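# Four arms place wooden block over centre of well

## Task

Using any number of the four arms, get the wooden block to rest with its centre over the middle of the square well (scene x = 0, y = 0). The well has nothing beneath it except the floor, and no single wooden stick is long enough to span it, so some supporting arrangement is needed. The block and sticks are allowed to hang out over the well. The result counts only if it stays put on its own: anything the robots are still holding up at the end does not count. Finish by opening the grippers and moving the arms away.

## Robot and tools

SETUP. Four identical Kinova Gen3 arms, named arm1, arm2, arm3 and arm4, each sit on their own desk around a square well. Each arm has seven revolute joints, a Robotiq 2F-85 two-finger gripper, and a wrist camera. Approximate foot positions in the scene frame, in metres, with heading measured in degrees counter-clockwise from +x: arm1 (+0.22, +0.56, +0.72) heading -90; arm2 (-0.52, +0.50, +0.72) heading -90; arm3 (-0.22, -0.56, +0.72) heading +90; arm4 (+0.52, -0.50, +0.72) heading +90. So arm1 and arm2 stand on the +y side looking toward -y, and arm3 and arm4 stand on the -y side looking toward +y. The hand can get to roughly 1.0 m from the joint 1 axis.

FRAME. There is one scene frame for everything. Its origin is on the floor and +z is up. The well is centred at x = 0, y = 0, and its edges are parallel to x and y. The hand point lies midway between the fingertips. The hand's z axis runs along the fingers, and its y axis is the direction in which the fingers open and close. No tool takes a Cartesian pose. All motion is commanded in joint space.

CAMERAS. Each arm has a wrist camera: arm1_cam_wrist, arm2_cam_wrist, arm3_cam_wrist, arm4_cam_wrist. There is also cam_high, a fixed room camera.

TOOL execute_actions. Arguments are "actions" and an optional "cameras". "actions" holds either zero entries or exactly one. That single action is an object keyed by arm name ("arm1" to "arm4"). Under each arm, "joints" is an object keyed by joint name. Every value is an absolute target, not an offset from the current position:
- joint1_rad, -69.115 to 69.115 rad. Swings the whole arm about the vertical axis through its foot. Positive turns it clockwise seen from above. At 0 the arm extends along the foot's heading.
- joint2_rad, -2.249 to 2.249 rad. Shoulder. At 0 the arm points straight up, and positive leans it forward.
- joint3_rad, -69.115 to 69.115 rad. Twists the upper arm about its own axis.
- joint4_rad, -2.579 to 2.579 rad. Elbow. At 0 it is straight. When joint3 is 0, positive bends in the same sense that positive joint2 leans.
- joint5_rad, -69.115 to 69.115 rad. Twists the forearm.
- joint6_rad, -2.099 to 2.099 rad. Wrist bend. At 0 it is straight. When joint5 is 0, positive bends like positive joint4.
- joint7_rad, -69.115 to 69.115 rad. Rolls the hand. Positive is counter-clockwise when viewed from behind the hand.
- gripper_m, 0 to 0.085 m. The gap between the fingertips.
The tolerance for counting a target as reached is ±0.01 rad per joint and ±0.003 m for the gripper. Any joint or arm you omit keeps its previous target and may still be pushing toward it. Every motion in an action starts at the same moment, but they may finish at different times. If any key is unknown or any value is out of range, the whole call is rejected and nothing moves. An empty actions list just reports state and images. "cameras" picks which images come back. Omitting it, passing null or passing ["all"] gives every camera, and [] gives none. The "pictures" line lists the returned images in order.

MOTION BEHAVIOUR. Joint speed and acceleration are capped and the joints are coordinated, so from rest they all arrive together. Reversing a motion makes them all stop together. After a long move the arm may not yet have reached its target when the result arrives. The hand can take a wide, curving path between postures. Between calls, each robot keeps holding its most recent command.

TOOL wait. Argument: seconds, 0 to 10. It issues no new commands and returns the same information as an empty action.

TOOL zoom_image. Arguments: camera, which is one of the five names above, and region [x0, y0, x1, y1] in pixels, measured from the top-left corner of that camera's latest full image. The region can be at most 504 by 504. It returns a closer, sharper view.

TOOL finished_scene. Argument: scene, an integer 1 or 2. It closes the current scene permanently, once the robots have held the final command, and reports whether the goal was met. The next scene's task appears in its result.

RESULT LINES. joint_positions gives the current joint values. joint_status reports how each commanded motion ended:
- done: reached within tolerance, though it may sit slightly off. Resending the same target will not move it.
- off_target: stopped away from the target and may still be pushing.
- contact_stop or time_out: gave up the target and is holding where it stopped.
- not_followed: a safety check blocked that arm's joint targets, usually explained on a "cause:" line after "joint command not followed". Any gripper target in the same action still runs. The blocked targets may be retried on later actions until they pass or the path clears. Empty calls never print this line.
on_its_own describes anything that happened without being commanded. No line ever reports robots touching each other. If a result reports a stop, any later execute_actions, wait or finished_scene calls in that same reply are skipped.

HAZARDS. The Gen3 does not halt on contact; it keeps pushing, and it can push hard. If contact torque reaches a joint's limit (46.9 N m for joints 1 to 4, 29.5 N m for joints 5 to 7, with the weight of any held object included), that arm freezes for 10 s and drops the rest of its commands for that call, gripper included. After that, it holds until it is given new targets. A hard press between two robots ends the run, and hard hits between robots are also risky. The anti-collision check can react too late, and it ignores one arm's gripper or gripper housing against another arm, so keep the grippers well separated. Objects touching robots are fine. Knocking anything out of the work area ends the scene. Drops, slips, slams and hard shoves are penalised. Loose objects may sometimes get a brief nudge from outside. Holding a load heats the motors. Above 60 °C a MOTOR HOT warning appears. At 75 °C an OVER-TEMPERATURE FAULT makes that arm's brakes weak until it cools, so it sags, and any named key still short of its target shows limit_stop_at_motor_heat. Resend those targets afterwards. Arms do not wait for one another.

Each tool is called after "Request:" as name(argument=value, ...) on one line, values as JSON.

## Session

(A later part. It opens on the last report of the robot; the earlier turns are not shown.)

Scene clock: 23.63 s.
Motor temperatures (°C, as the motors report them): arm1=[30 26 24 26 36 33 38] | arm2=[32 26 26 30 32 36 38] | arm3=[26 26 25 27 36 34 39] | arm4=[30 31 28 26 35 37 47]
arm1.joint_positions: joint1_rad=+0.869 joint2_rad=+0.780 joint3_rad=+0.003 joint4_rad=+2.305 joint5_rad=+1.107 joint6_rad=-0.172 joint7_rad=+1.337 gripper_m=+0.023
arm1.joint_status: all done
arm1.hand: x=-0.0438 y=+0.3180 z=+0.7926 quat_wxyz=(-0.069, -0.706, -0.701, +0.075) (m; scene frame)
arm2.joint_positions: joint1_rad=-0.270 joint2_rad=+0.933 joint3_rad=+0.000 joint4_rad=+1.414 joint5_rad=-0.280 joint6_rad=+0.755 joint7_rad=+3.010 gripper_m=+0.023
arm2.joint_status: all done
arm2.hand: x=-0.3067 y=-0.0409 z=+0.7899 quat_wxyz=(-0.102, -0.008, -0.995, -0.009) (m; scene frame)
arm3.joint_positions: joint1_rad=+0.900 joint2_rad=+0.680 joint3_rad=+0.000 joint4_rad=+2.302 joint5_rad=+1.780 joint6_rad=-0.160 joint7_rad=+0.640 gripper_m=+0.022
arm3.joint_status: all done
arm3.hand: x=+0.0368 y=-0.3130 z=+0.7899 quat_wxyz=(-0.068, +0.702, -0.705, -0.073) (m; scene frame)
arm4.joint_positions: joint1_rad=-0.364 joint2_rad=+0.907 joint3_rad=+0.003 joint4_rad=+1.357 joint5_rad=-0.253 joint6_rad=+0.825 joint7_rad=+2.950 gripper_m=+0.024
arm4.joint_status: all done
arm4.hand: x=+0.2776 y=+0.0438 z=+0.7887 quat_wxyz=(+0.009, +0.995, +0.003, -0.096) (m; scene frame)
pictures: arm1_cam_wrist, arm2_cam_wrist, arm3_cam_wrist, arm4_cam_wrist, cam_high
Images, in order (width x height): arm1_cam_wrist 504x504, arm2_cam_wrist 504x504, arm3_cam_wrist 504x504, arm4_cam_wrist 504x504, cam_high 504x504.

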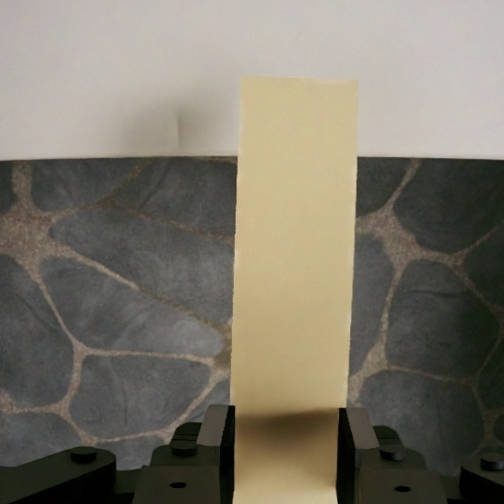

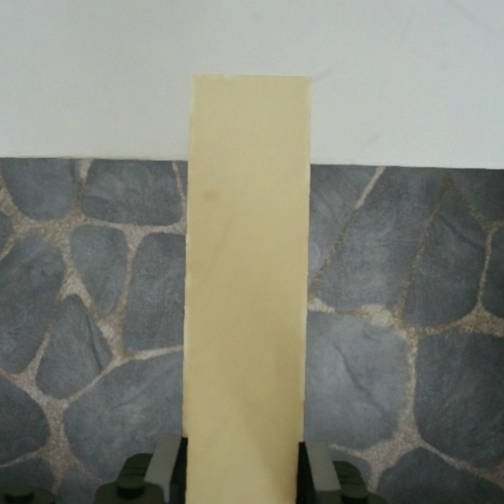

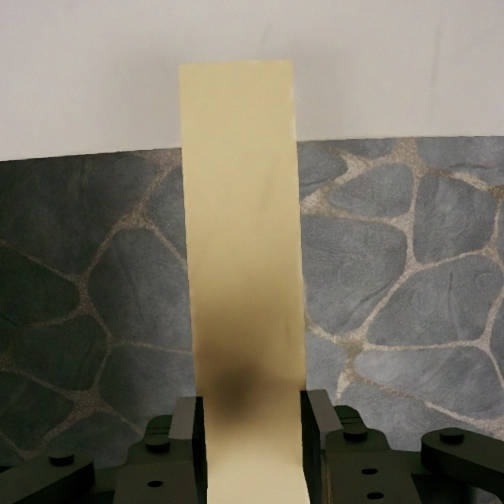

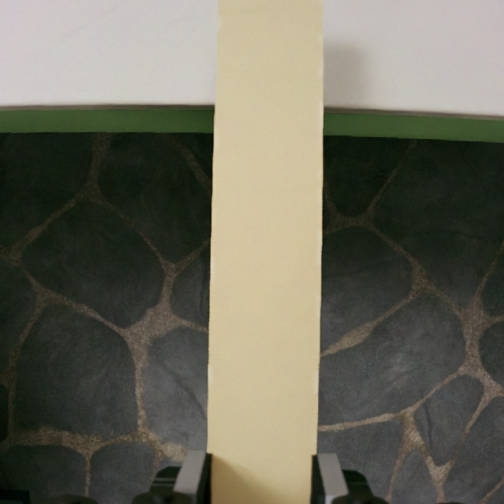

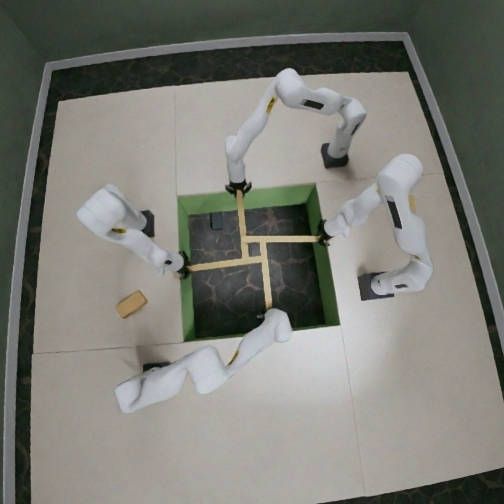

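Request:
execute_actions(actions=[{"arm3":{"joints":{"joint1_rad":0.915,"joint6_rad":-0.185,"joint7_rad":0.655}},"arm4":{"joints":{"joint1_rad":-0.352,"joint2_rad":0.89,"joint5_rad":-0.295,"joint6_rad":0.845,"joint7_rad":2.985}}}], cameras=["cam_high","arm3_cam_wrist","arm1_cam_wrist"])

Request:
zoom_image(camera="cam_high", region=[225, 225, 285, 285])

Scene clock: 24.63 s.
Motor temperatures (°C, as the motors report them): arm1=[30 26 24 26 36 33 38] | arm2=[32 26 26 30 32 36 38] | arm3=[26 26 25 27 36 34 39] | arm4=[30 31 28 26 35 37 47]
arm1.joint_positions: joint1_rad=+0.866 joint2_rad=+0.782 joint3_rad=+0.000 joint4_rad=+2.308 joint5_rad=+1.110 joint6_rad=-0.172 joint7_rad=+1.340 gripper_m=+0.023
arm1.joint_status: not commanded
arm1.hand: x=-0.0402 y=+0.3180 z=+0.7918 quat_wxyz=(-0.070, -0.703, -0.704, +0.072) (m; scene frame)
arm2.joint_positions: joint1_rad=-0.270 joint2_rad=+0.933 joint3_rad=+0.000 joint4_rad=+1.414 joint5_rad=-0.280 joint6_rad=+0.755 joint7_rad=+3.010 gripper_m=+0.023
arm2.joint_status: not commanded
arm2.hand: x=-0.3067 y=-0.0409 z=+0.7899 quat_wxyz=(-0.102, -0.008, -0.995, -0.009) (m; scene frame)
arm3.joint_positions: joint1_rad=+0.915 joint2_rad=+0.680 joint3_rad=+0.000 joint4_rad=+2.302 joint5_rad=+1.780 joint6_rad=-0.185 joint7_rad=+0.655 gripper_m=+0.022
arm3.joint_status: all done
arm3.hand: x=+0.0344 y=-0.3120 z=+0.7910 quat_wxyz=(-0.067, +0.702, -0.704, -0.085) (m; scene frame)
arm4.joint_positions: joint1_rad=-0.352 joint2_rad=+0.891 joint3_rad=+0.000 joint4_rad=+1.356 joint5_rad=-0.295 joint6_rad=+0.845 joint7_rad=+2.985 gripper_m=+0.024
arm4.joint_status: all done
arm4.hand: x=+0.2728 y=+0.0426 z=+0.8007 quat_wxyz=(+0.013, +0.993, +0.003, -0.114) (m; scene frame)
pictures: arm1_cam_wrist, arm3_cam_wrist, cam_high
Images, in order (width x height): arm1_cam_wrist 504x504, arm3_cam_wrist 504x504, cam_high 504x504.

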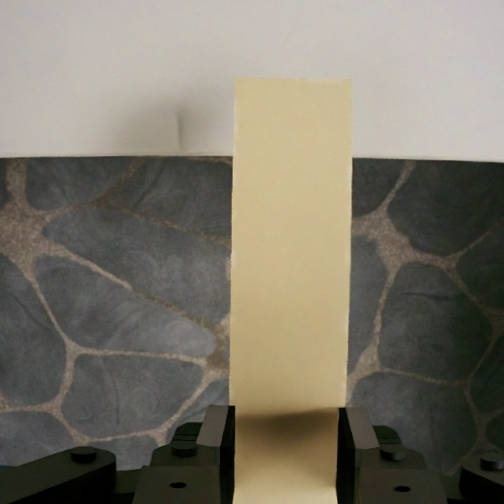

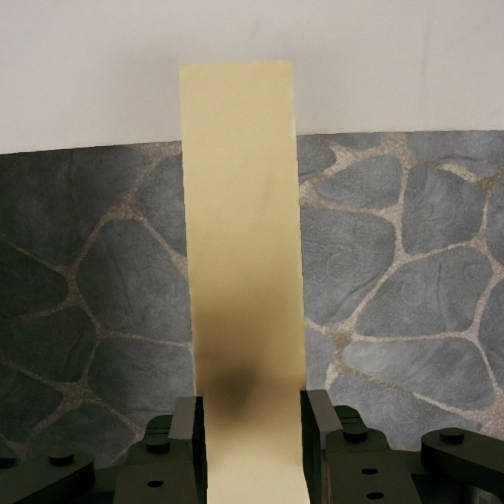

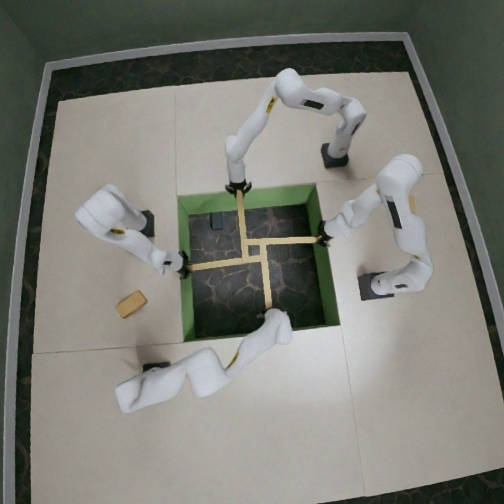

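Region (225, 225, 285, 285) of cam_high's 504x504 image, scaled by 8.400, with more detail than that image has.

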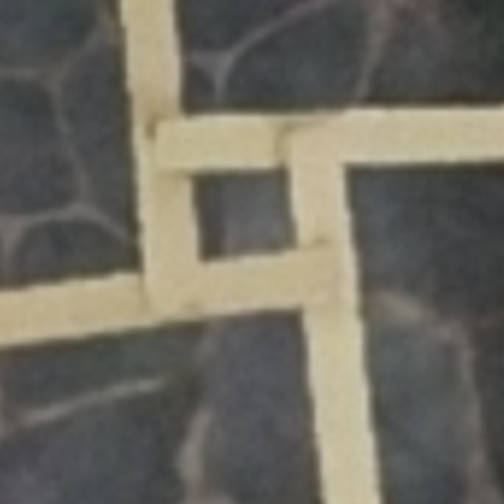

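Request:
execute_actions(actions=[{"arm1":{"joints":{"joint2_rad":0.881,"joint4_rad":2.298,"joint5_rad":0.754,"joint6_rad":-0.225,"joint7_rad":1.696}},"arm2":{"joints":{"joint2_rad":0.988,"joint5_rad":-0.3,"joint6_rad":0.702,"joint7_rad":3.04}},"arm3":{"joints":{"joint2_rad":0.778,"joint5_rad":1.2,"joint6_rad":-0.188,"joint7_rad":1.235}},"arm4":{"joints":{"joint2_rad":0.945,"joint5_rad":-0.31,"joint6_rad":0.797,"joint7_rad":3.01}}}])

Request:
zoom_image(camera="cam_high", region=[225, 225, 285, 285])

Scene clock: 26.07 s.
Motor temperatures (°C, as the motors report them): arm1=[30 26 24 26 36 33 38] | arm2=[32 26 26 30 32 36 38] | arm3=[26 26 25 27 36 34 39] | arm4=[30 31 28 26 35 37 47]
arm1.joint_positions: joint1_rad=+0.866 joint2_rad=+0.881 joint3_rad=+0.000 joint4_rad=+2.298 joint5_rad=+0.754 joint6_rad=-0.225 joint7_rad=+1.696 gripper_m=+0.023
arm1.joint_status: all done
arm1.hand: x=-0.0403 y=+0.3182 z=+0.7608 quat_wxyz=(-0.070, -0.705, -0.702, +0.072) (m; scene frame)
arm2.joint_positions: joint1_rad=-0.270 joint2_rad=+0.987 joint3_rad=+0.000 joint4_rad=+1.414 joint5_rad=-0.300 joint6_rad=+0.702 joint7_rad=+3.040 gripper_m=+0.023
arm2.joint_status: all done
arm2.hand: x=-0.3053 y=-0.0416 z=+0.7595 quat_wxyz=(-0.103, -0.006, -0.995, -0.008) (m; scene frame)
arm3.joint_positions: joint1_rad=+0.915 joint2_rad=+0.778 joint3_rad=+0.000 joint4_rad=+2.302 joint5_rad=+1.200 joint6_rad=-0.188 joint7_rad=+1.235 gripper_m=+0.022
arm3.joint_status: all done
arm3.hand: x=+0.0381 y=-0.3116 z=+0.7602 quat_wxyz=(-0.072, +0.698, -0.707, -0.082) (m; scene frame)
arm4.joint_positions: joint1_rad=-0.352 joint2_rad=+0.945 joint3_rad=+0.000 joint4_rad=+1.356 joint5_rad=-0.310 joint6_rad=+0.797 joint7_rad=+3.010 gripper_m=+0.024
arm4.joint_status: all done
arm4.hand: x=+0.2719 y=+0.0435 z=+0.7695 quat_wxyz=(+0.015, +0.993, +0.005, -0.114) (m; scene frame)
pictures: arm1_cam_wrist, arm2_cam_wrist, arm3_cam_wrist, arm4_cam_wrist, cam_high
Images, in order (width x height): arm1_cam_wrist 504x504, arm2_cam_wrist 504x504, arm3_cam_wrist 504x504, arm4_cam_wrist 504x504, cam_high 504x504.

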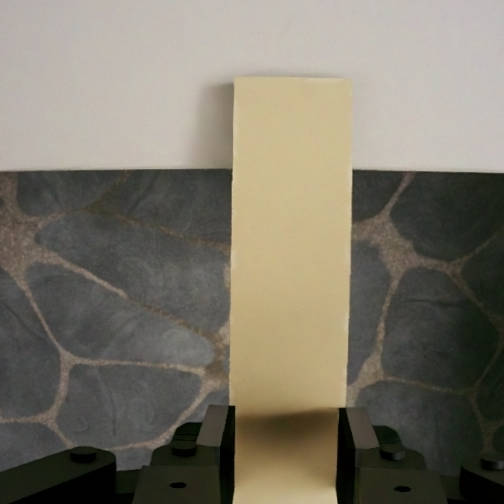

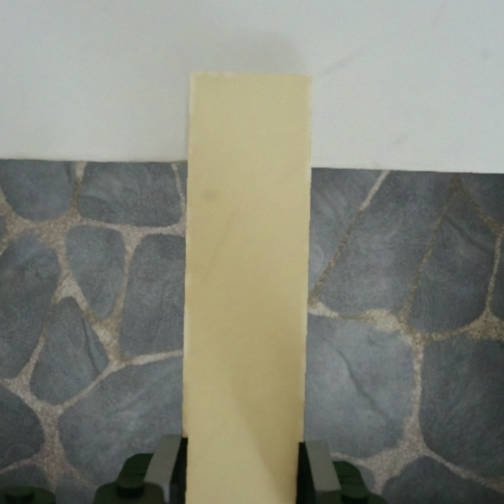

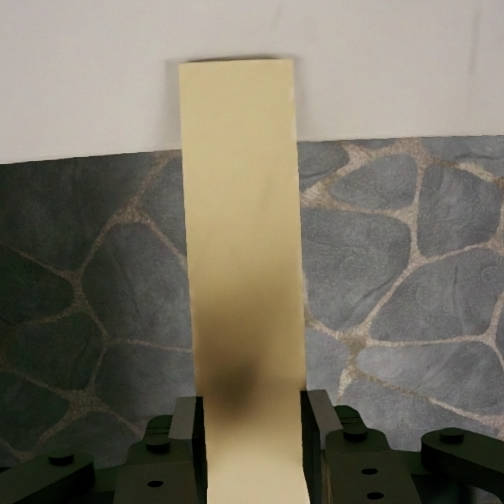

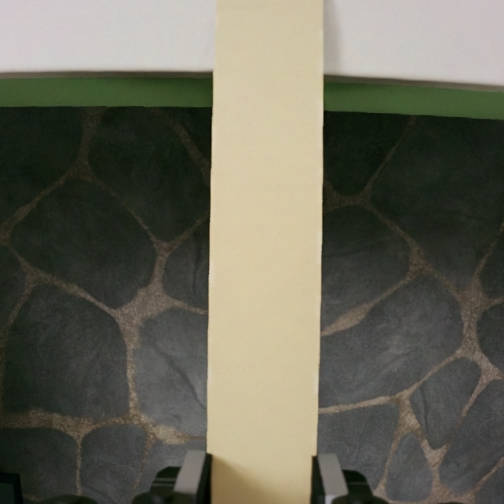

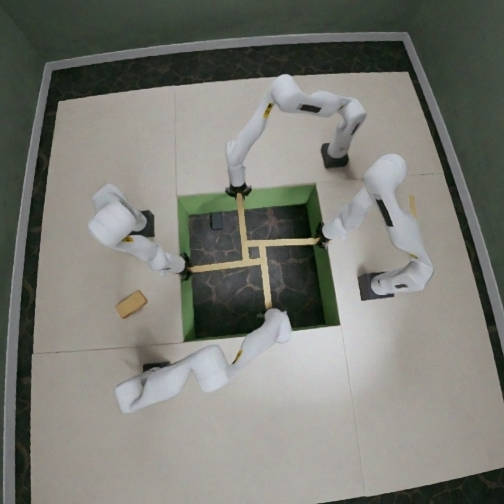

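Region (225, 225, 285, 285) of cam_high's 504x504 image, scaled by 8.400, with more detail than that image has.

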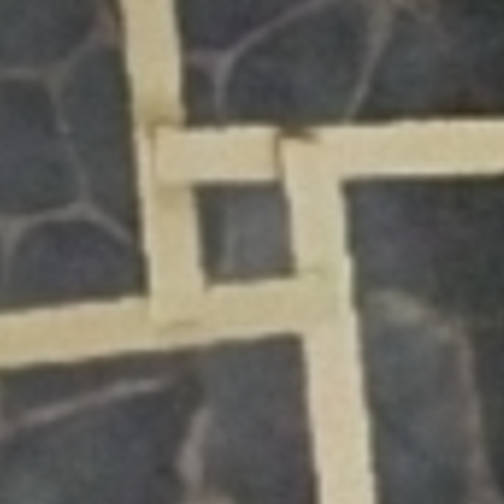

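Request:
execute_actions(actions=[{"arm3":{"joints":{"gripper_m":0.085}},"arm4":{"joints":{"gripper_m":0.045}}}], cameras=[])

Request:
execute_actions(actions=[{"arm1":{"joints":{"gripper_m":0.045}},"arm2":{"joints":{"gripper_m":0.045}},"arm3":{"joints":{"joint2_rad":0.55}}}])

Request:
zoom_image(camera="cam_high", region=[225, 225, 285, 285])

Scene clock: 27.30 s.
Motor temperatures (°C, as the motors report them): arm1=[30 26 24 26 36 33 38] | arm2=[32 26 26 30 32 36 38] | arm3=[26 26 25 27 36 34 39] | arm4=[30 32 28 26 35 37 47]
arm1.joint_positions: joint1_rad=+0.866 joint2_rad=+0.882 joint3_rad=+0.000 joint4_rad=+2.298 joint5_rad=+0.754 joint6_rad=-0.224 joint7_rad=+1.696 gripper_m=+0.023
arm1.joint_status: not commanded
arm1.hand: x=-0.0402 y=+0.3185 z=+0.7606 quat_wxyz=(-0.070, -0.705, -0.702, +0.071) (m; scene frame)
arm2.joint_positions: joint1_rad=-0.270 joint2_rad=+0.987 joint3_rad=+0.000 joint4_rad=+1.414 joint5_rad=-0.300 joint6_rad=+0.702 joint7_rad=+3.040 gripper_m=+0.023
arm2.joint_status: not commanded
arm2.hand: x=-0.3056 y=-0.0416 z=+0.7594 quat_wxyz=(-0.103, -0.006, -0.995, -0.008) (m; scene frame)
arm3.joint_positions: joint1_rad=+0.915 joint2_rad=+0.778 joint3_rad=+0.000 joint4_rad=+2.302 joint5_rad=+1.200 joint6_rad=-0.188 joint7_rad=+1.235 gripper_m=+0.085
arm3.joint_status: all done
arm3.hand: x=+0.0381 y=-0.3116 z=+0.7602 quat_wxyz=(-0.072, +0.699, -0.707, -0.082) (m; scene frame)
arm4.joint_positions: joint1_rad=-0.352 joint2_rad=+0.945 joint3_rad=+0.000 joint4_rad=+1.356 joint5_rad=-0.310 joint6_rad=+0.797 joint7_rad=+3.010 gripper_m=+0.045
arm4.joint_status: all done
arm4.hand: x=+0.2719 y=+0.0436 z=+0.7695 quat_wxyz=(+0.015, +0.993, +0.005, -0.114) (m; scene frame)
pictures: none
No camera images: the call's "cameras" was empty. Leave "cameras" out to get every camera's image.

Scene clock: 28.63 s.
Motor temperatures (°C, as the motors report them): arm1=[30 26 24 26 36 33 38] | arm2=[32 26 26 30 32 36 38] | arm3=[26 26 25 27 36 34 39] | arm4=[30 32 28 26 35 37 47]
arm1.joint_positions: joint1_rad=+0.866 joint2_rad=+0.881 joint3_rad=+0.000 joint4_rad=+2.298 joint5_rad=+0.754 joint6_rad=-0.225 joint7_rad=+1.696 gripper_m=+0.045
arm1.joint_status: all done
arm1.hand: x=-0.0404 y=+0.3180 z=+0.7609 quat_wxyz=(-0.070, -0.705, -0.702, +0.072) (m; scene frame)
arm2.joint_positions: joint1_rad=-0.270 joint2_rad=+0.988 joint3_rad=+0.000 joint4_rad=+1.414 joint5_rad=-0.300 joint6_rad=+0.702 joint7_rad=+3.040 gripper_m=+0.045
arm2.joint_status: all done
arm2.hand: x=-0.3057 y=-0.0413 z=+0.7588 quat_wxyz=(-0.103, -0.006, -0.995, -0.009) (m; scene frame)
arm3.joint_positions: joint1_rad=+0.915 joint2_rad=+0.550 joint3_rad=+0.000 joint4_rad=+2.302 joint5_rad=+1.200 joint6_rad=-0.188 joint7_rad=+1.235 gripper_m=+0.085
arm3.joint_status: all done
arm3.hand: x=+0.0865 y=-0.2717 z=+0.8485 quat_wxyz=(-0.184, +0.696, -0.691, -0.071) (m; scene frame)
arm4.joint_positions: joint1_rad=-0.352 joint2_rad=+0.945 joint3_rad=+0.000 joint4_rad=+1.356 joint5_rad=-0.310 joint6_rad=+0.797 joint7_rad=+3.010 gripper_m=+0.045
arm4.joint_status: not commanded
arm4.hand: x=+0.2719 y=+0.0436 z=+0.7695 quat_wxyz=(+0.015, +0.993, +0.005, -0.114) (m; scene frame)
pictures: arm1_cam_wrist, arm2_cam_wrist, arm3_cam_wrist, arm4_cam_wrist, cam_high
Images, in order (width x height): arm1_cam_wrist 504x504, arm2_cam_wrist 504x504, arm3_cam_wrist 504x504, arm4_cam_wrist 504x504, cam_high 504x504.

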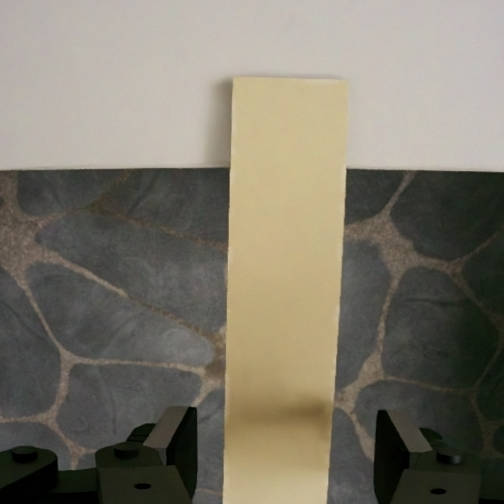

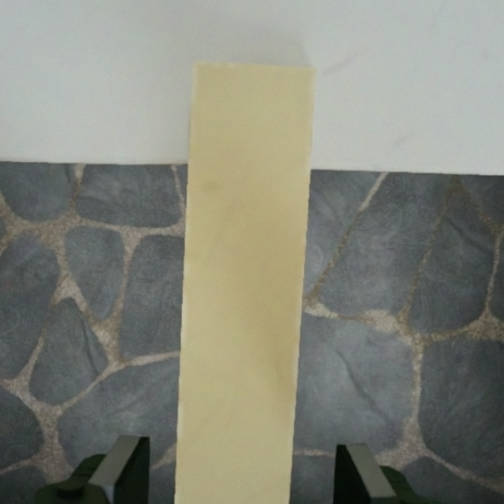

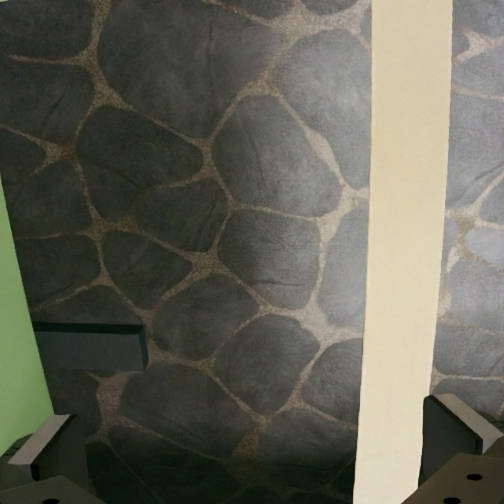

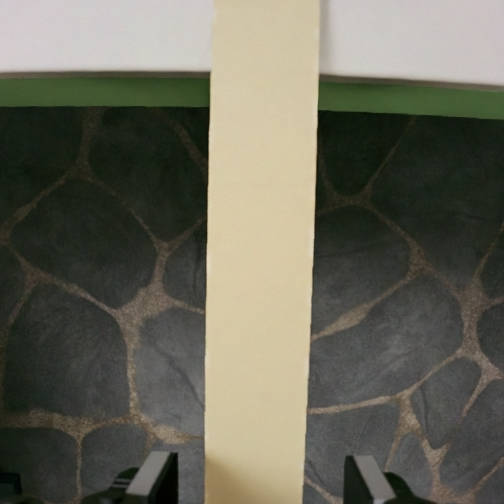

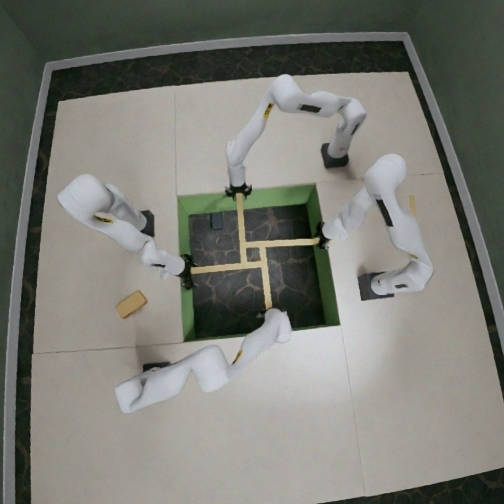

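Region (225, 225, 285, 285) of cam_high's 504x504 image, scaled by 8.400, with more detail than that image has.

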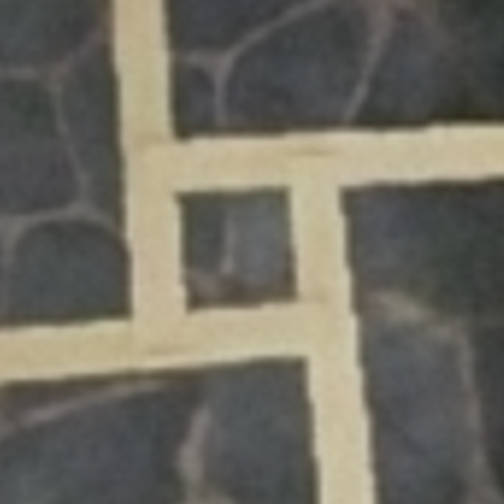

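Request:
execute_actions(actions=[{"arm1":{"joints":{"joint2_rad":0.782,"joint4_rad":2.308,"joint5_rad":1.11,"joint6_rad":-0.172,"joint7_rad":1.34,"gripper_m":0.085}},"arm2":{"joints":{"joint2_rad":0.85,"joint6_rad":0.84,"gripper_m":0.085}},"arm3":{"joints":{"joint1_rad":1.679,"joint2_rad":0.553,"joint4_rad":1.983,"joint5_rad":0,"joint6_rad":0.606,"joint7_rad":0.51}},"arm4":{"joints":{"joint2_rad":0.8,"joint6_rad":0.94,"gripper_m":0.085}}}], cameras=["cam_high","arm3_cam_wrist","arm4_cam_wrist"])

Scene clock: 31.03 s.
Motor temperatures (°C, as the motors report them): arm1=[30 26 24 26 36 33 38] | arm2=[32 26 26 30 32 36 38] | arm3=[26 26 25 27 36 34 39] | arm4=[30 32 28 26 36 37 47]
arm1.joint_positions: joint1_rad=+0.866 joint2_rad=+0.782 joint3_rad=+0.000 joint4_rad=+2.308 joint5_rad=+1.110 joint6_rad=-0.172 joint7_rad=+1.340 gripper_m=+0.085
arm1.joint_status: all done
arm1.hand: x=-0.0403 y=+0.3177 z=+0.7919 quat_wxyz=(-0.070, -0.703, -0.704, +0.073) (m; scene frame)
arm2.joint_positions: joint1_rad=-0.270 joint2_rad=+0.850 joint3_rad=+0.000 joint4_rad=+1.414 joint5_rad=-0.300 joint6_rad=+0.840 joint7_rad=+3.040 gripper_m=+0.085
arm2.joint_status: all done
arm2.hand: x=-0.2991 y=-0.0345 z=+0.8383 quat_wxyz=(-0.117, +0.009, -0.993, -0.012) (m; scene frame)
arm3.joint_positions: joint1_rad=+1.679 joint2_rad=+0.553 joint3_rad=+0.000 joint4_rad=+1.983 joint5_rad=+0.000 joint6_rad=+0.606 joint7_rad=+0.510 gripper_m=+0.085
arm3.joint_status: all done
arm3.hand: x=+0.1799 y=-0.6147 z=+0.8664 quat_wxyz=(+0.001, -0.538, -0.843, +0.000) (m; scene frame)
arm4.joint_positions: joint1_rad=-0.352 joint2_rad=+0.800 joint3_rad=+0.000 joint4_rad=+1.356 joint5_rad=-0.310 joint6_rad=+0.940 joint7_rad=+3.010 gripper_m=+0.085
arm4.joint_status: all done
arm4.hand: x=+0.2674 y=+0.0315 z=+0.8546 quat_wxyz=(+0.017, +0.991, +0.022, -0.128) (m; scene frame)
pictures: arm3_cam_wrist, arm4_cam_wrist, cam_high
Images, in order (width x height): arm3_cam_wrist 504x504, arm4_cam_wrist 504x504, cam_high 504x504.

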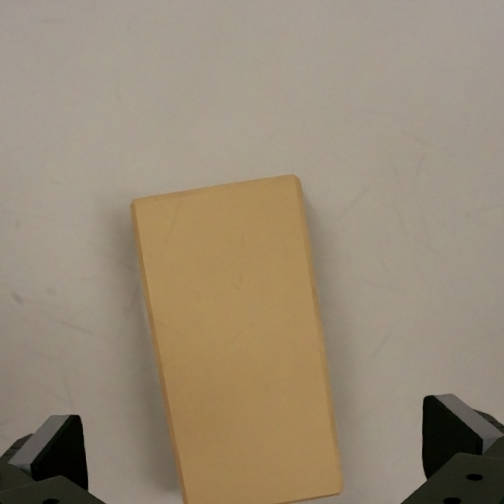

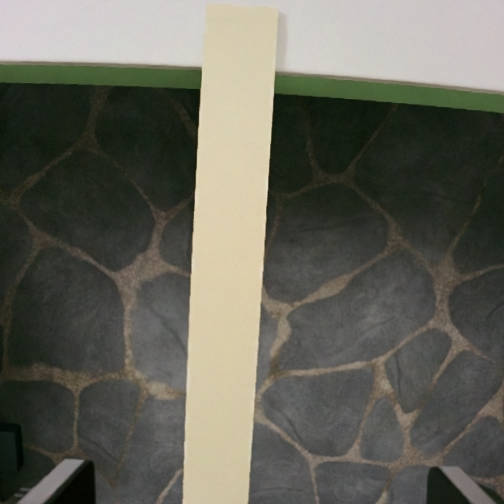

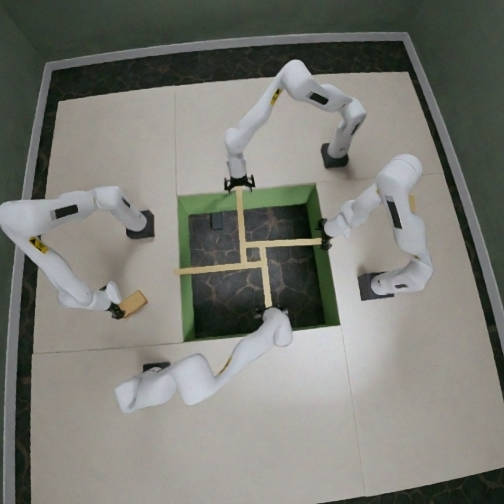

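Request:
execute_actions(actions=[{"arm1":{"joints":{"joint2_rad":0.2,"joint1_rad":1.3}},"arm2":{"joints":{"joint2_rad":0.3,"joint1_rad":0.3}},"arm3":{"joints":{"joint1_rad":1.661,"joint2_rad":0.818,"joint4_rad":2.037,"joint6_rad":0.287,"joint7_rad":0.64}},"arm4":{"joints":{"joint2_rad":0.4,"joint1_rad":0.3}}}], cameras=["cam_high","arm3_cam_wrist"])

Request:
execute_actions(actions=[{"arm3":{"joints":{"gripper_m":0.045}}}], cameras=["cam_high","arm3_cam_wrist"])

Request:
zoom_image(camera="cam_high", region=[90, 260, 190, 340])

Scene clock: 33.33 s.
Motor temperatures (°C, as the motors report them): arm1=[30 26 24 26 36 33 38] | arm2=[32 26 26 30 32 36 38] | arm3=[26 26 25 27 36 34 39] | arm4=[30 32 28 26 36 37 47]
arm1.joint_positions: joint1_rad=+1.300 joint2_rad=+0.200 joint3_rad=+0.000 joint4_rad=+2.308 joint5_rad=+1.110 joint6_rad=-0.172 joint7_rad=+1.340 gripper_m=+0.085
arm1.joint_status: all done
arm1.hand: x=-0.2318 y=+0.4190 z=+1.0387 quat_wxyz=(+0.037, -0.775, -0.522, +0.354) (m; scene frame)
arm2.joint_positions: joint1_rad=+0.300 joint2_rad=+0.300 joint3_rad=+0.000 joint4_rad=+1.414 joint5_rad=-0.300 joint6_rad=+0.840 joint7_rad=+3.040 gripper_m=+0.085
arm2.joint_status: all done
arm2.hand: x=-0.6320 y=-0.1059 z=+1.1703 quat_wxyz=(-0.114, -0.230, -0.922, +0.289) (m; scene frame)
arm3.joint_positions: joint1_rad=+1.661 joint2_rad=+0.818 joint3_rad=+0.000 joint4_rad=+2.037 joint5_rad=+0.000 joint6_rad=+0.287 joint7_rad=+0.640 gripper_m=+0.085
arm3.joint_status: all done
arm3.hand: x=+0.1767 y=-0.6074 z=+0.7529 quat_wxyz=(+0.001, -0.474, -0.880, +0.000) (m; scene frame)
arm4.joint_positions: joint1_rad=+0.300 joint2_rad=+0.400 joint3_rad=+0.000 joint4_rad=+1.356 joint5_rad=-0.310 joint6_rad=+0.940 joint7_rad=+3.010 gripper_m=+0.085
arm4.joint_status: all done
arm4.hand: x=+0.6473 y=+0.1036 z=+1.0961 quat_wxyz=(-0.222, +0.931, -0.265, -0.120) (m; scene frame)
pictures: arm3_cam_wrist, cam_high
Images, in order (width x height): arm3_cam_wrist 504x504, cam_high 504x504.

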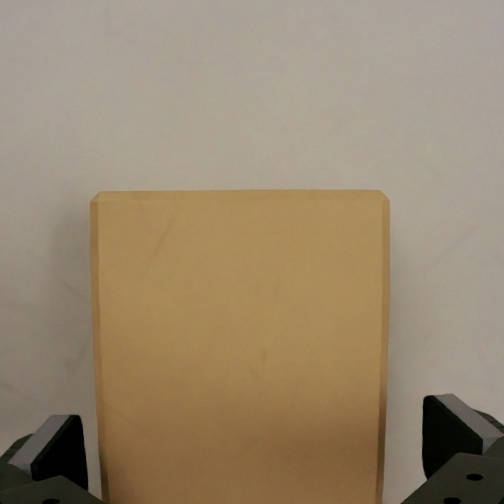

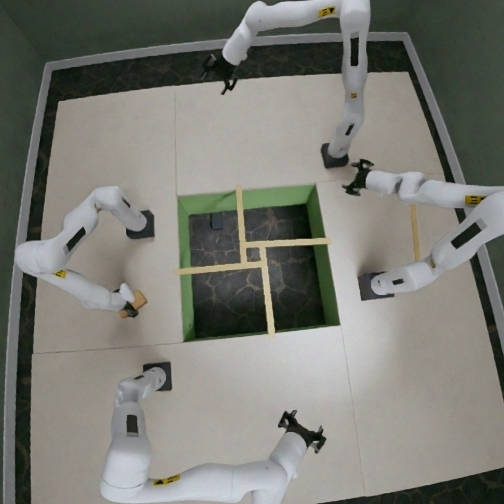

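Scene clock: 34.13 s.
Motor temperatures (°C, as the motors report them): arm1=[30 26 24 26 36 33 38] | arm2=[32 26 26 30 32 36 38] | arm3=[26 26 25 27 36 34 39] | arm4=[30 32 28 26 36 37 47]
arm1.joint_positions: joint1_rad=+1.300 joint2_rad=+0.200 joint3_rad=+0.000 joint4_rad=+2.308 joint5_rad=+1.110 joint6_rad=-0.172 joint7_rad=+1.340 gripper_m=+0.085
arm1.joint_status: not commanded
arm1.hand: x=-0.2319 y=+0.4190 z=+1.0388 quat_wxyz=(+0.037, -0.775, -0.522, +0.354) (m; scene frame)
arm2.joint_positions: joint1_rad=+0.300 joint2_rad=+0.300 joint3_rad=+0.000 joint4_rad=+1.414 joint5_rad=-0.300 joint6_rad=+0.840 joint7_rad=+3.040 gripper_m=+0.085
arm2.joint_status: not commanded
arm2.hand: x=-0.6321 y=-0.1059 z=+1.1704 quat_wxyz=(-0.114, -0.231, -0.922, +0.289) (m; scene frame)
arm3.joint_positions: joint1_rad=+1.661 joint2_rad=+0.814 joint3_rad=+0.000 joint4_rad=+2.038 joint5_rad=+0.000 joint6_rad=+0.290 joint7_rad=+0.640 gripper_m=+0.066
arm3.joint_status: gripper_m off_target (ended at +0.066, target +0.045)
arm3.hand: x=+0.1763 y=-0.6077 z=+0.7543 quat_wxyz=(+0.001, -0.474, -0.880, +0.001) (m; scene frame)
arm4.joint_positions: joint1_rad=+0.300 joint2_rad=+0.400 joint3_rad=+0.000 joint4_rad=+1.356 joint5_rad=-0.310 joint6_rad=+0.940 joint7_rad=+3.010 gripper_m=+0.085
arm4.joint_status: not commanded
arm4.hand: x=+0.6474 y=+0.1036 z=+1.0962 quat_wxyz=(-0.222, +0.931, -0.265, -0.120) (m; scene frame)
pictures: arm3_cam_wrist, cam_high
Images, in order (width x height): arm3_cam_wrist 504x504, cam_high 504x504.

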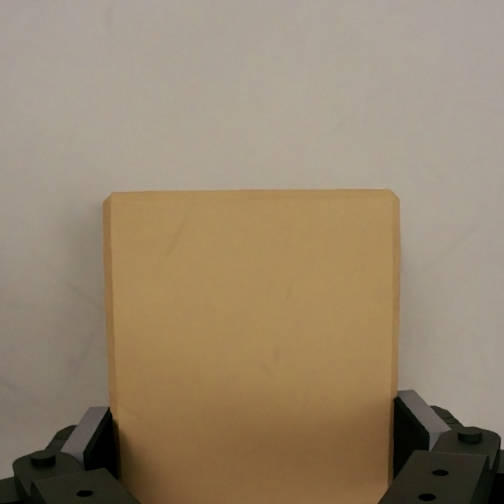

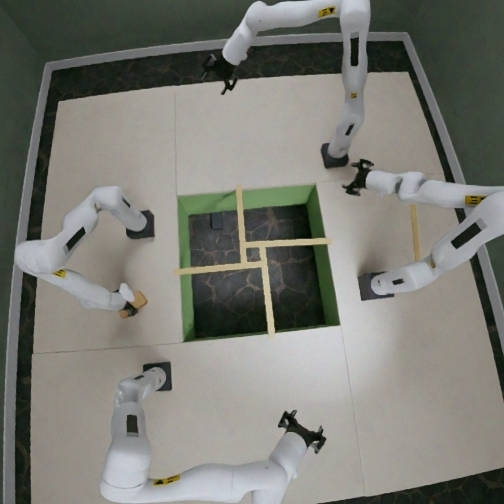

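Region (90, 260, 190, 340) of cam_high's 504x504 image, scaled by 5.040, with more detail than that image has; it fills the top 403 rows of this view, and the rest is white.

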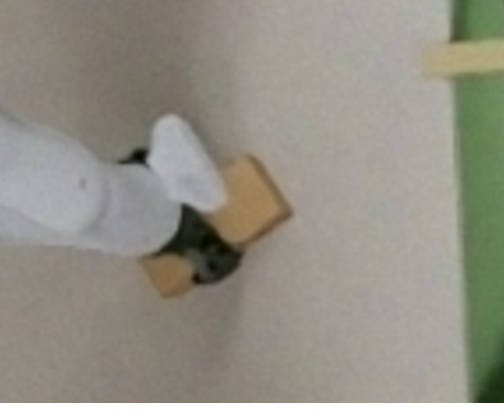

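Request:
execute_actions(actions=[{"arm3":{"joints":{"joint2_rad":0.6,"joint6_rad":0.5}}}], cameras=[])

Request:
execute_actions(actions=[{"arm3":{"joints":{"joint1_rad":0.362,"joint2_rad":0.907,"joint4_rad":1.217,"joint6_rad":1.018,"joint7_rad":-1.243}}}], cameras=["cam_high","arm3_cam_wrist"])

Request:
zoom_image(camera="cam_high", region=[200, 200, 310, 310])

Scene clock: 35.70 s.
Motor temperatures (°C, as the motors report them): arm1=[30 26 24 26 36 33 38] | arm2=[32 26 26 30 32 36 38] | arm3=[26 26 25 27 36 34 39] | arm4=[30 32 28 26 36 37 47]
arm1.joint_positions: joint1_rad=+1.300 joint2_rad=+0.200 joint3_rad=+0.000 joint4_rad=+2.308 joint5_rad=+1.110 joint6_rad=-0.172 joint7_rad=+1.340 gripper_m=+0.085
arm1.joint_status: not commanded
arm1.hand: x=-0.2319 y=+0.4190 z=+1.0388 quat_wxyz=(+0.037, -0.775, -0.522, +0.354) (m; scene frame)
arm2.joint_positions: joint1_rad=+0.300 joint2_rad=+0.300 joint3_rad=+0.000 joint4_rad=+1.414 joint5_rad=-0.300 joint6_rad=+0.840 joint7_rad=+3.040 gripper_m=+0.085
arm2.joint_status: not commanded
arm2.hand: x=-0.6321 y=-0.1059 z=+1.1704 quat_wxyz=(-0.114, -0.231, -0.922, +0.289) (m; scene frame)
arm3.joint_positions: joint1_rad=+1.661 joint2_rad=+0.601 joint3_rad=+0.000 joint4_rad=+2.037 joint5_rad=+0.000 joint6_rad=+0.500 joint7_rad=+0.640 gripper_m=+0.066
arm3.joint_status: all done
arm3.hand: x=+0.1714 y=-0.6071 z=+0.8383 quat_wxyz=(-0.001, -0.474, -0.880, +0.000) (m; scene frame)
arm4.joint_positions: joint1_rad=+0.300 joint2_rad=+0.400 joint3_rad=+0.000 joint4_rad=+1.356 joint5_rad=-0.310 joint6_rad=+0.940 joint7_rad=+3.010 gripper_m=+0.085
arm4.joint_status: not commanded
arm4.hand: x=+0.6474 y=+0.1036 z=+1.0962 quat_wxyz=(-0.222, +0.931, -0.265, -0.120) (m; scene frame)
pictures: none
No camera images: the call's "cameras" was empty. Leave "cameras" out to get every camera's image.

Scene clock: 38.47 s.
Motor temperatures (°C, as the motors report them): arm1=[30 26 24 26 36 33 38] | arm2=[32 26 26 30 32 36 38] | arm3=[26 26 25 27 36 34 39] | arm4=[30 32 28 26 36 37 47]
arm1.joint_positions: joint1_rad=+1.300 joint2_rad=+0.200 joint3_rad=+0.000 joint4_rad=+2.308 joint5_rad=+1.110 joint6_rad=-0.172 joint7_rad=+1.340 gripper_m=+0.085
arm1.joint_status: not commanded
arm1.hand: x=-0.2319 y=+0.4190 z=+1.0388 quat_wxyz=(+0.037, -0.775, -0.522, +0.354) (m; scene frame)
arm2.joint_positions: joint1_rad=+0.300 joint2_rad=+0.300 joint3_rad=+0.000 joint4_rad=+1.414 joint5_rad=-0.300 joint6_rad=+0.840 joint7_rad=+3.040 gripper_m=+0.085
arm2.joint_status: not commanded
arm2.hand: x=-0.6321 y=-0.1059 z=+1.1704 quat_wxyz=(-0.114, -0.231, -0.922, +0.289) (m; scene frame)
arm3.joint_positions: joint1_rad=+0.362 joint2_rad=+0.909 joint3_rad=+0.000 joint4_rad=+1.218 joint5_rad=+0.000 joint6_rad=+1.018 joint7_rad=-1.243 gripper_m=+0.066
arm3.joint_status: all done
arm3.hand: x=-0.0002 y=-0.0021 z=+0.8596 quat_wxyz=(+0.000, -0.708, -0.707, +0.002) (m; scene frame)
arm4.joint_positions: joint1_rad=+0.300 joint2_rad=+0.400 joint3_rad=+0.000 joint4_rad=+1.356 joint5_rad=-0.310 joint6_rad=+0.940 joint7_rad=+3.010 gripper_m=+0.085
arm4.joint_status: not commanded
arm4.hand: x=+0.6474 y=+0.1036 z=+1.0962 quat_wxyz=(-0.222, +0.931, -0.265, -0.120) (m; scene frame)
pictures: arm3_cam_wrist, cam_high
Images, in order (width x height): arm3_cam_wrist 504x504, cam_high 504x504.

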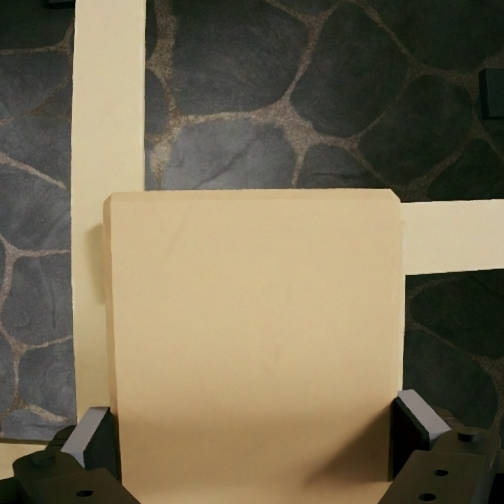

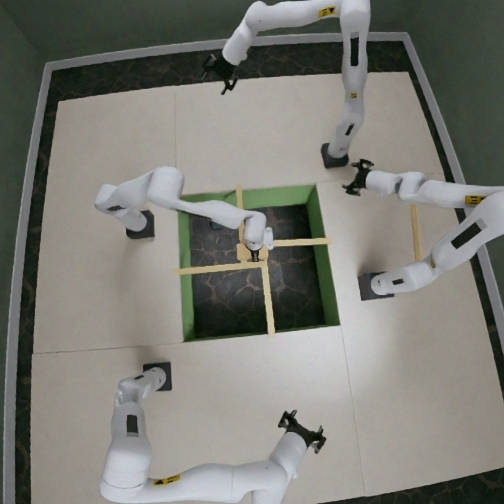

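Region (200, 200, 310, 310) of cam_high's 504x504 image, scaled by 4.582, with more detail than that image has.

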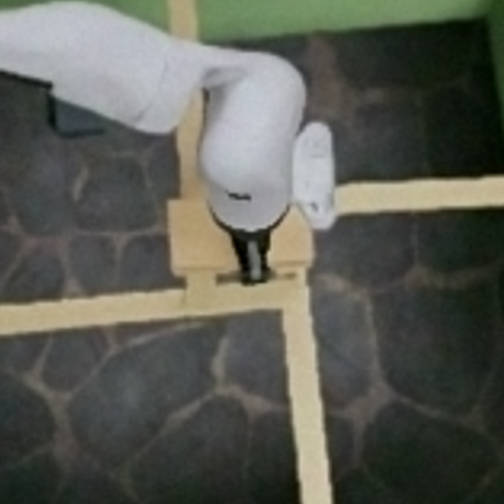

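Request:
execute_actions(actions=[{"arm3":{"joints":{"joint2_rad":0.972,"joint4_rad":1.24,"joint6_rad":0.928}}}], cameras=["cam_high","arm3_cam_wrist"])

Request:
zoom_image(camera="cam_high", region=[220, 220, 290, 290])

Scene clock: 39.47 s.
Motor temperatures (°C, as the motors report them): arm1=[30 26 24 26 36 33 38] | arm2=[32 26 26 30 32 36 38] | arm3=[26 26 25 27 36 34 39] | arm4=[30 32 28 26 36 37 47]
arm1.joint_positions: joint1_rad=+1.300 joint2_rad=+0.200 joint3_rad=+0.000 joint4_rad=+2.308 joint5_rad=+1.110 joint6_rad=-0.172 joint7_rad=+1.340 gripper_m=+0.085
arm1.joint_status: not commanded
arm1.hand: x=-0.2319 y=+0.4190 z=+1.0388 quat_wxyz=(+0.037, -0.775, -0.522, +0.354) (m; scene frame)
arm2.joint_positions: joint1_rad=+0.300 joint2_rad=+0.300 joint3_rad=+0.000 joint4_rad=+1.414 joint5_rad=-0.300 joint6_rad=+0.840 joint7_rad=+3.040 gripper_m=+0.085
arm2.joint_status: not commanded
arm2.hand: x=-0.6321 y=-0.1059 z=+1.1704 quat_wxyz=(-0.114, -0.231, -0.922, +0.289) (m; scene frame)
arm3.joint_positions: joint1_rad=+0.362 joint2_rad=+0.974 joint3_rad=+0.000 joint4_rad=+1.241 joint5_rad=+0.000 joint6_rad=+0.928 joint7_rad=-1.243 gripper_m=+0.066
arm3.joint_status: all done
arm3.hand: x=+0.0000 y=-0.0010 z=+0.8147 quat_wxyz=(+0.000, -0.707, -0.707, +0.001) (m; scene frame)
arm4.joint_positions: joint1_rad=+0.300 joint2_rad=+0.400 joint3_rad=+0.000 joint4_rad=+1.356 joint5_rad=-0.310 joint6_rad=+0.940 joint7_rad=+3.010 gripper_m=+0.085
arm4.joint_status: not commanded
arm4.hand: x=+0.6474 y=+0.1036 z=+1.0962 quat_wxyz=(-0.222, +0.931, -0.265, -0.120) (m; scene frame)
pictures: arm3_cam_wrist, cam_high
Images, in order (width x height): arm3_cam_wrist 504x504, cam_high 504x504.

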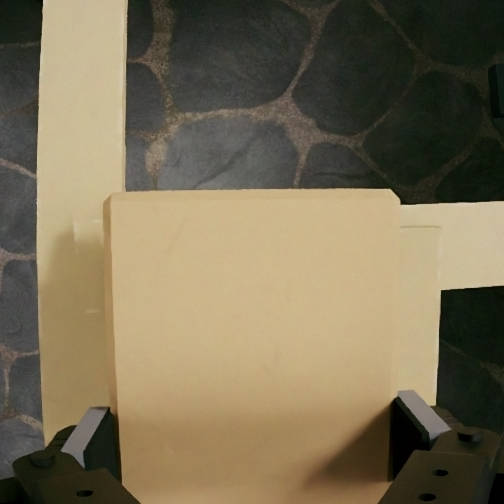

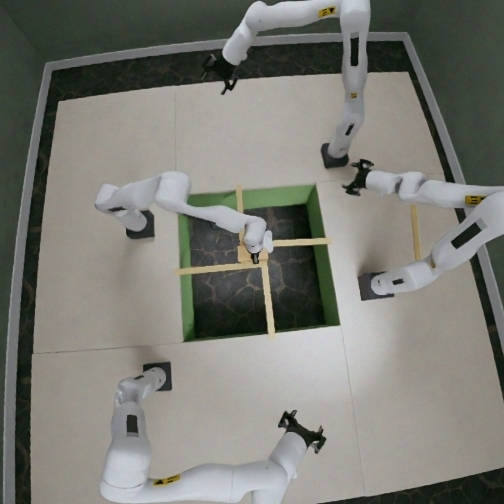

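Region (220, 220, 290, 290) of cam_high's 504x504 image, scaled by 7.200, with more detail than that image has.

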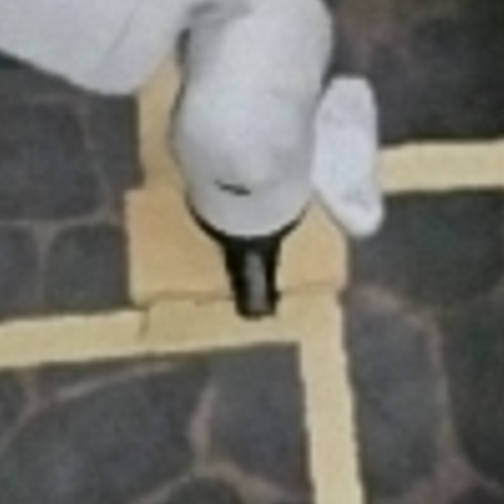

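Sag of .002 signals no contact yet; step down.

Request:
execute_actions(actions=[{"arm3":{"joints":{"joint2_rad":0.986,"joint6_rad":0.914}}}], cameras=["arm3_cam_wrist"])

Scene clock: 40.13 s.
Motor temperatures (°C, as the motors report them): arm1=[30 26 24 26 36 33 38] | arm2=[32 26 26 30 32 36 38] | arm3=[26 26 25 27 36 34 39] | arm4=[30 32 28 26 36 37 47]
arm1.joint_positions: joint1_rad=+1.300 joint2_rad=+0.200 joint3_rad=+0.000 joint4_rad=+2.308 joint5_rad=+1.110 joint6_rad=-0.172 joint7_rad=+1.340 gripper_m=+0.085
arm1.joint_status: not commanded
arm1.hand: x=-0.2319 y=+0.4190 z=+1.0388 quat_wxyz=(+0.037, -0.775, -0.522, +0.354) (m; scene frame)
arm2.joint_positions: joint1_rad=+0.300 joint2_rad=+0.300 joint3_rad=+0.000 joint4_rad=+1.414 joint5_rad=-0.300 joint6_rad=+0.840 joint7_rad=+3.040 gripper_m=+0.085
arm2.joint_status: not commanded
arm2.hand: x=-0.6321 y=-0.1059 z=+1.1704 quat_wxyz=(-0.114, -0.231, -0.922, +0.289) (m; scene frame)
arm3.joint_positions: joint1_rad=+0.362 joint2_rad=+0.988 joint3_rad=+0.000 joint4_rad=+1.241 joint5_rad=+0.000 joint6_rad=+0.914 joint7_rad=-1.243 gripper_m=+0.066
arm3.joint_status: all done
arm3.hand: x=+0.0002 y=-0.0004 z=+0.8063 quat_wxyz=(+0.000, -0.707, -0.707, +0.001) (m; scene frame)
arm4.joint_positions: joint1_rad=+0.300 joint2_rad=+0.400 joint3_rad=+0.000 joint4_rad=+1.356 joint5_rad=-0.310 joint6_rad=+0.940 joint7_rad=+3.010 gripper_m=+0.085
arm4.joint_status: not commanded
arm4.hand: x=+0.6474 y=+0.1036 z=+1.0962 quat_wxyz=(-0.222, +0.931, -0.265, -0.120) (m; scene frame)
pictures: arm3_cam_wrist
Images, in order (width x height): arm3_cam_wrist 504x504.

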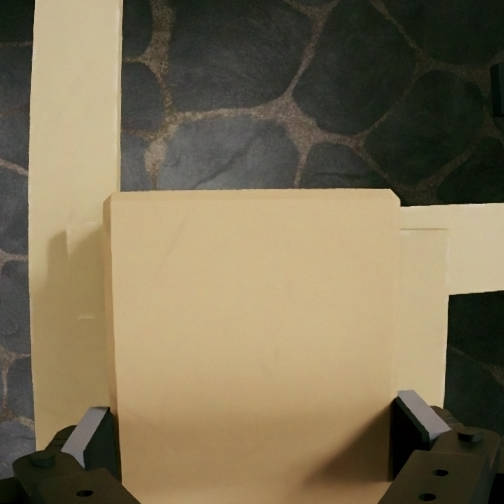

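Request:
execute_actions(actions=[{"arm3":{"joints":{"joint2_rad":0.998,"joint6_rad":0.902}}}], cameras=["arm3_cam_wrist"])

Scene clock: 40.73 s.
Motor temperatures (°C, as the motors report them): arm1=[30 26 24 26 36 33 38] | arm2=[32 26 26 30 32 36 38] | arm3=[26 26 25 27 36 34 39] | arm4=[30 32 28 26 36 37 47]
arm1.joint_positions: joint1_rad=+1.300 joint2_rad=+0.200 joint3_rad=+0.000 joint4_rad=+2.308 joint5_rad=+1.110 joint6_rad=-0.172 joint7_rad=+1.340 gripper_m=+0.085
arm1.joint_status: not commanded
arm1.hand: x=-0.2319 y=+0.4190 z=+1.0388 quat_wxyz=(+0.037, -0.775, -0.522, +0.354) (m; scene frame)
arm2.joint_positions: joint1_rad=+0.300 joint2_rad=+0.300 joint3_rad=+0.000 joint4_rad=+1.414 joint5_rad=-0.300 joint6_rad=+0.840 joint7_rad=+3.040 gripper_m=+0.085
arm2.joint_status: not commanded
arm2.hand: x=-0.6321 y=-0.1059 z=+1.1704 quat_wxyz=(-0.114, -0.231, -0.922, +0.289) (m; scene frame)
arm3.joint_positions: joint1_rad=+0.362 joint2_rad=+0.998 joint3_rad=+0.000 joint4_rad=+1.240 joint5_rad=+0.000 joint6_rad=+0.902 joint7_rad=-1.243 gripper_m=+0.066
arm3.joint_status: all done
arm3.hand: x=+0.0006 y=+0.0004 z=+0.8000 quat_wxyz=(+0.000, -0.708, -0.707, +0.000) (m; scene frame)
arm4.joint_positions: joint1_rad=+0.300 joint2_rad=+0.400 joint3_rad=+0.000 joint4_rad=+1.356 joint5_rad=-0.310 joint6_rad=+0.940 joint7_rad=+3.010 gripper_m=+0.085
arm4.joint_status: not commanded
arm4.hand: x=+0.6474 y=+0.1036 z=+1.0962 quat_wxyz=(-0.222, +0.931, -0.265, -0.120) (m; scene frame)
pictures: arm3_cam_wrist
Images, in order (width x height): arm3_cam_wrist 504x504.

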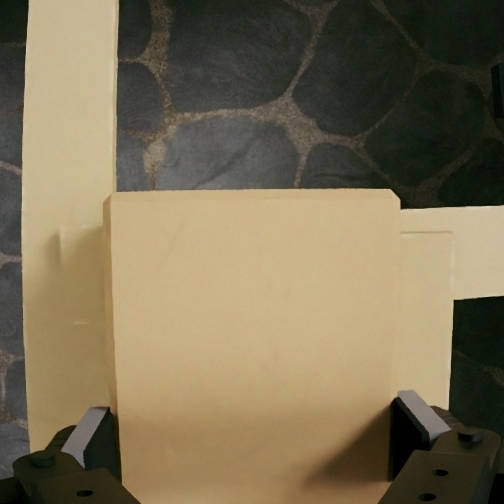

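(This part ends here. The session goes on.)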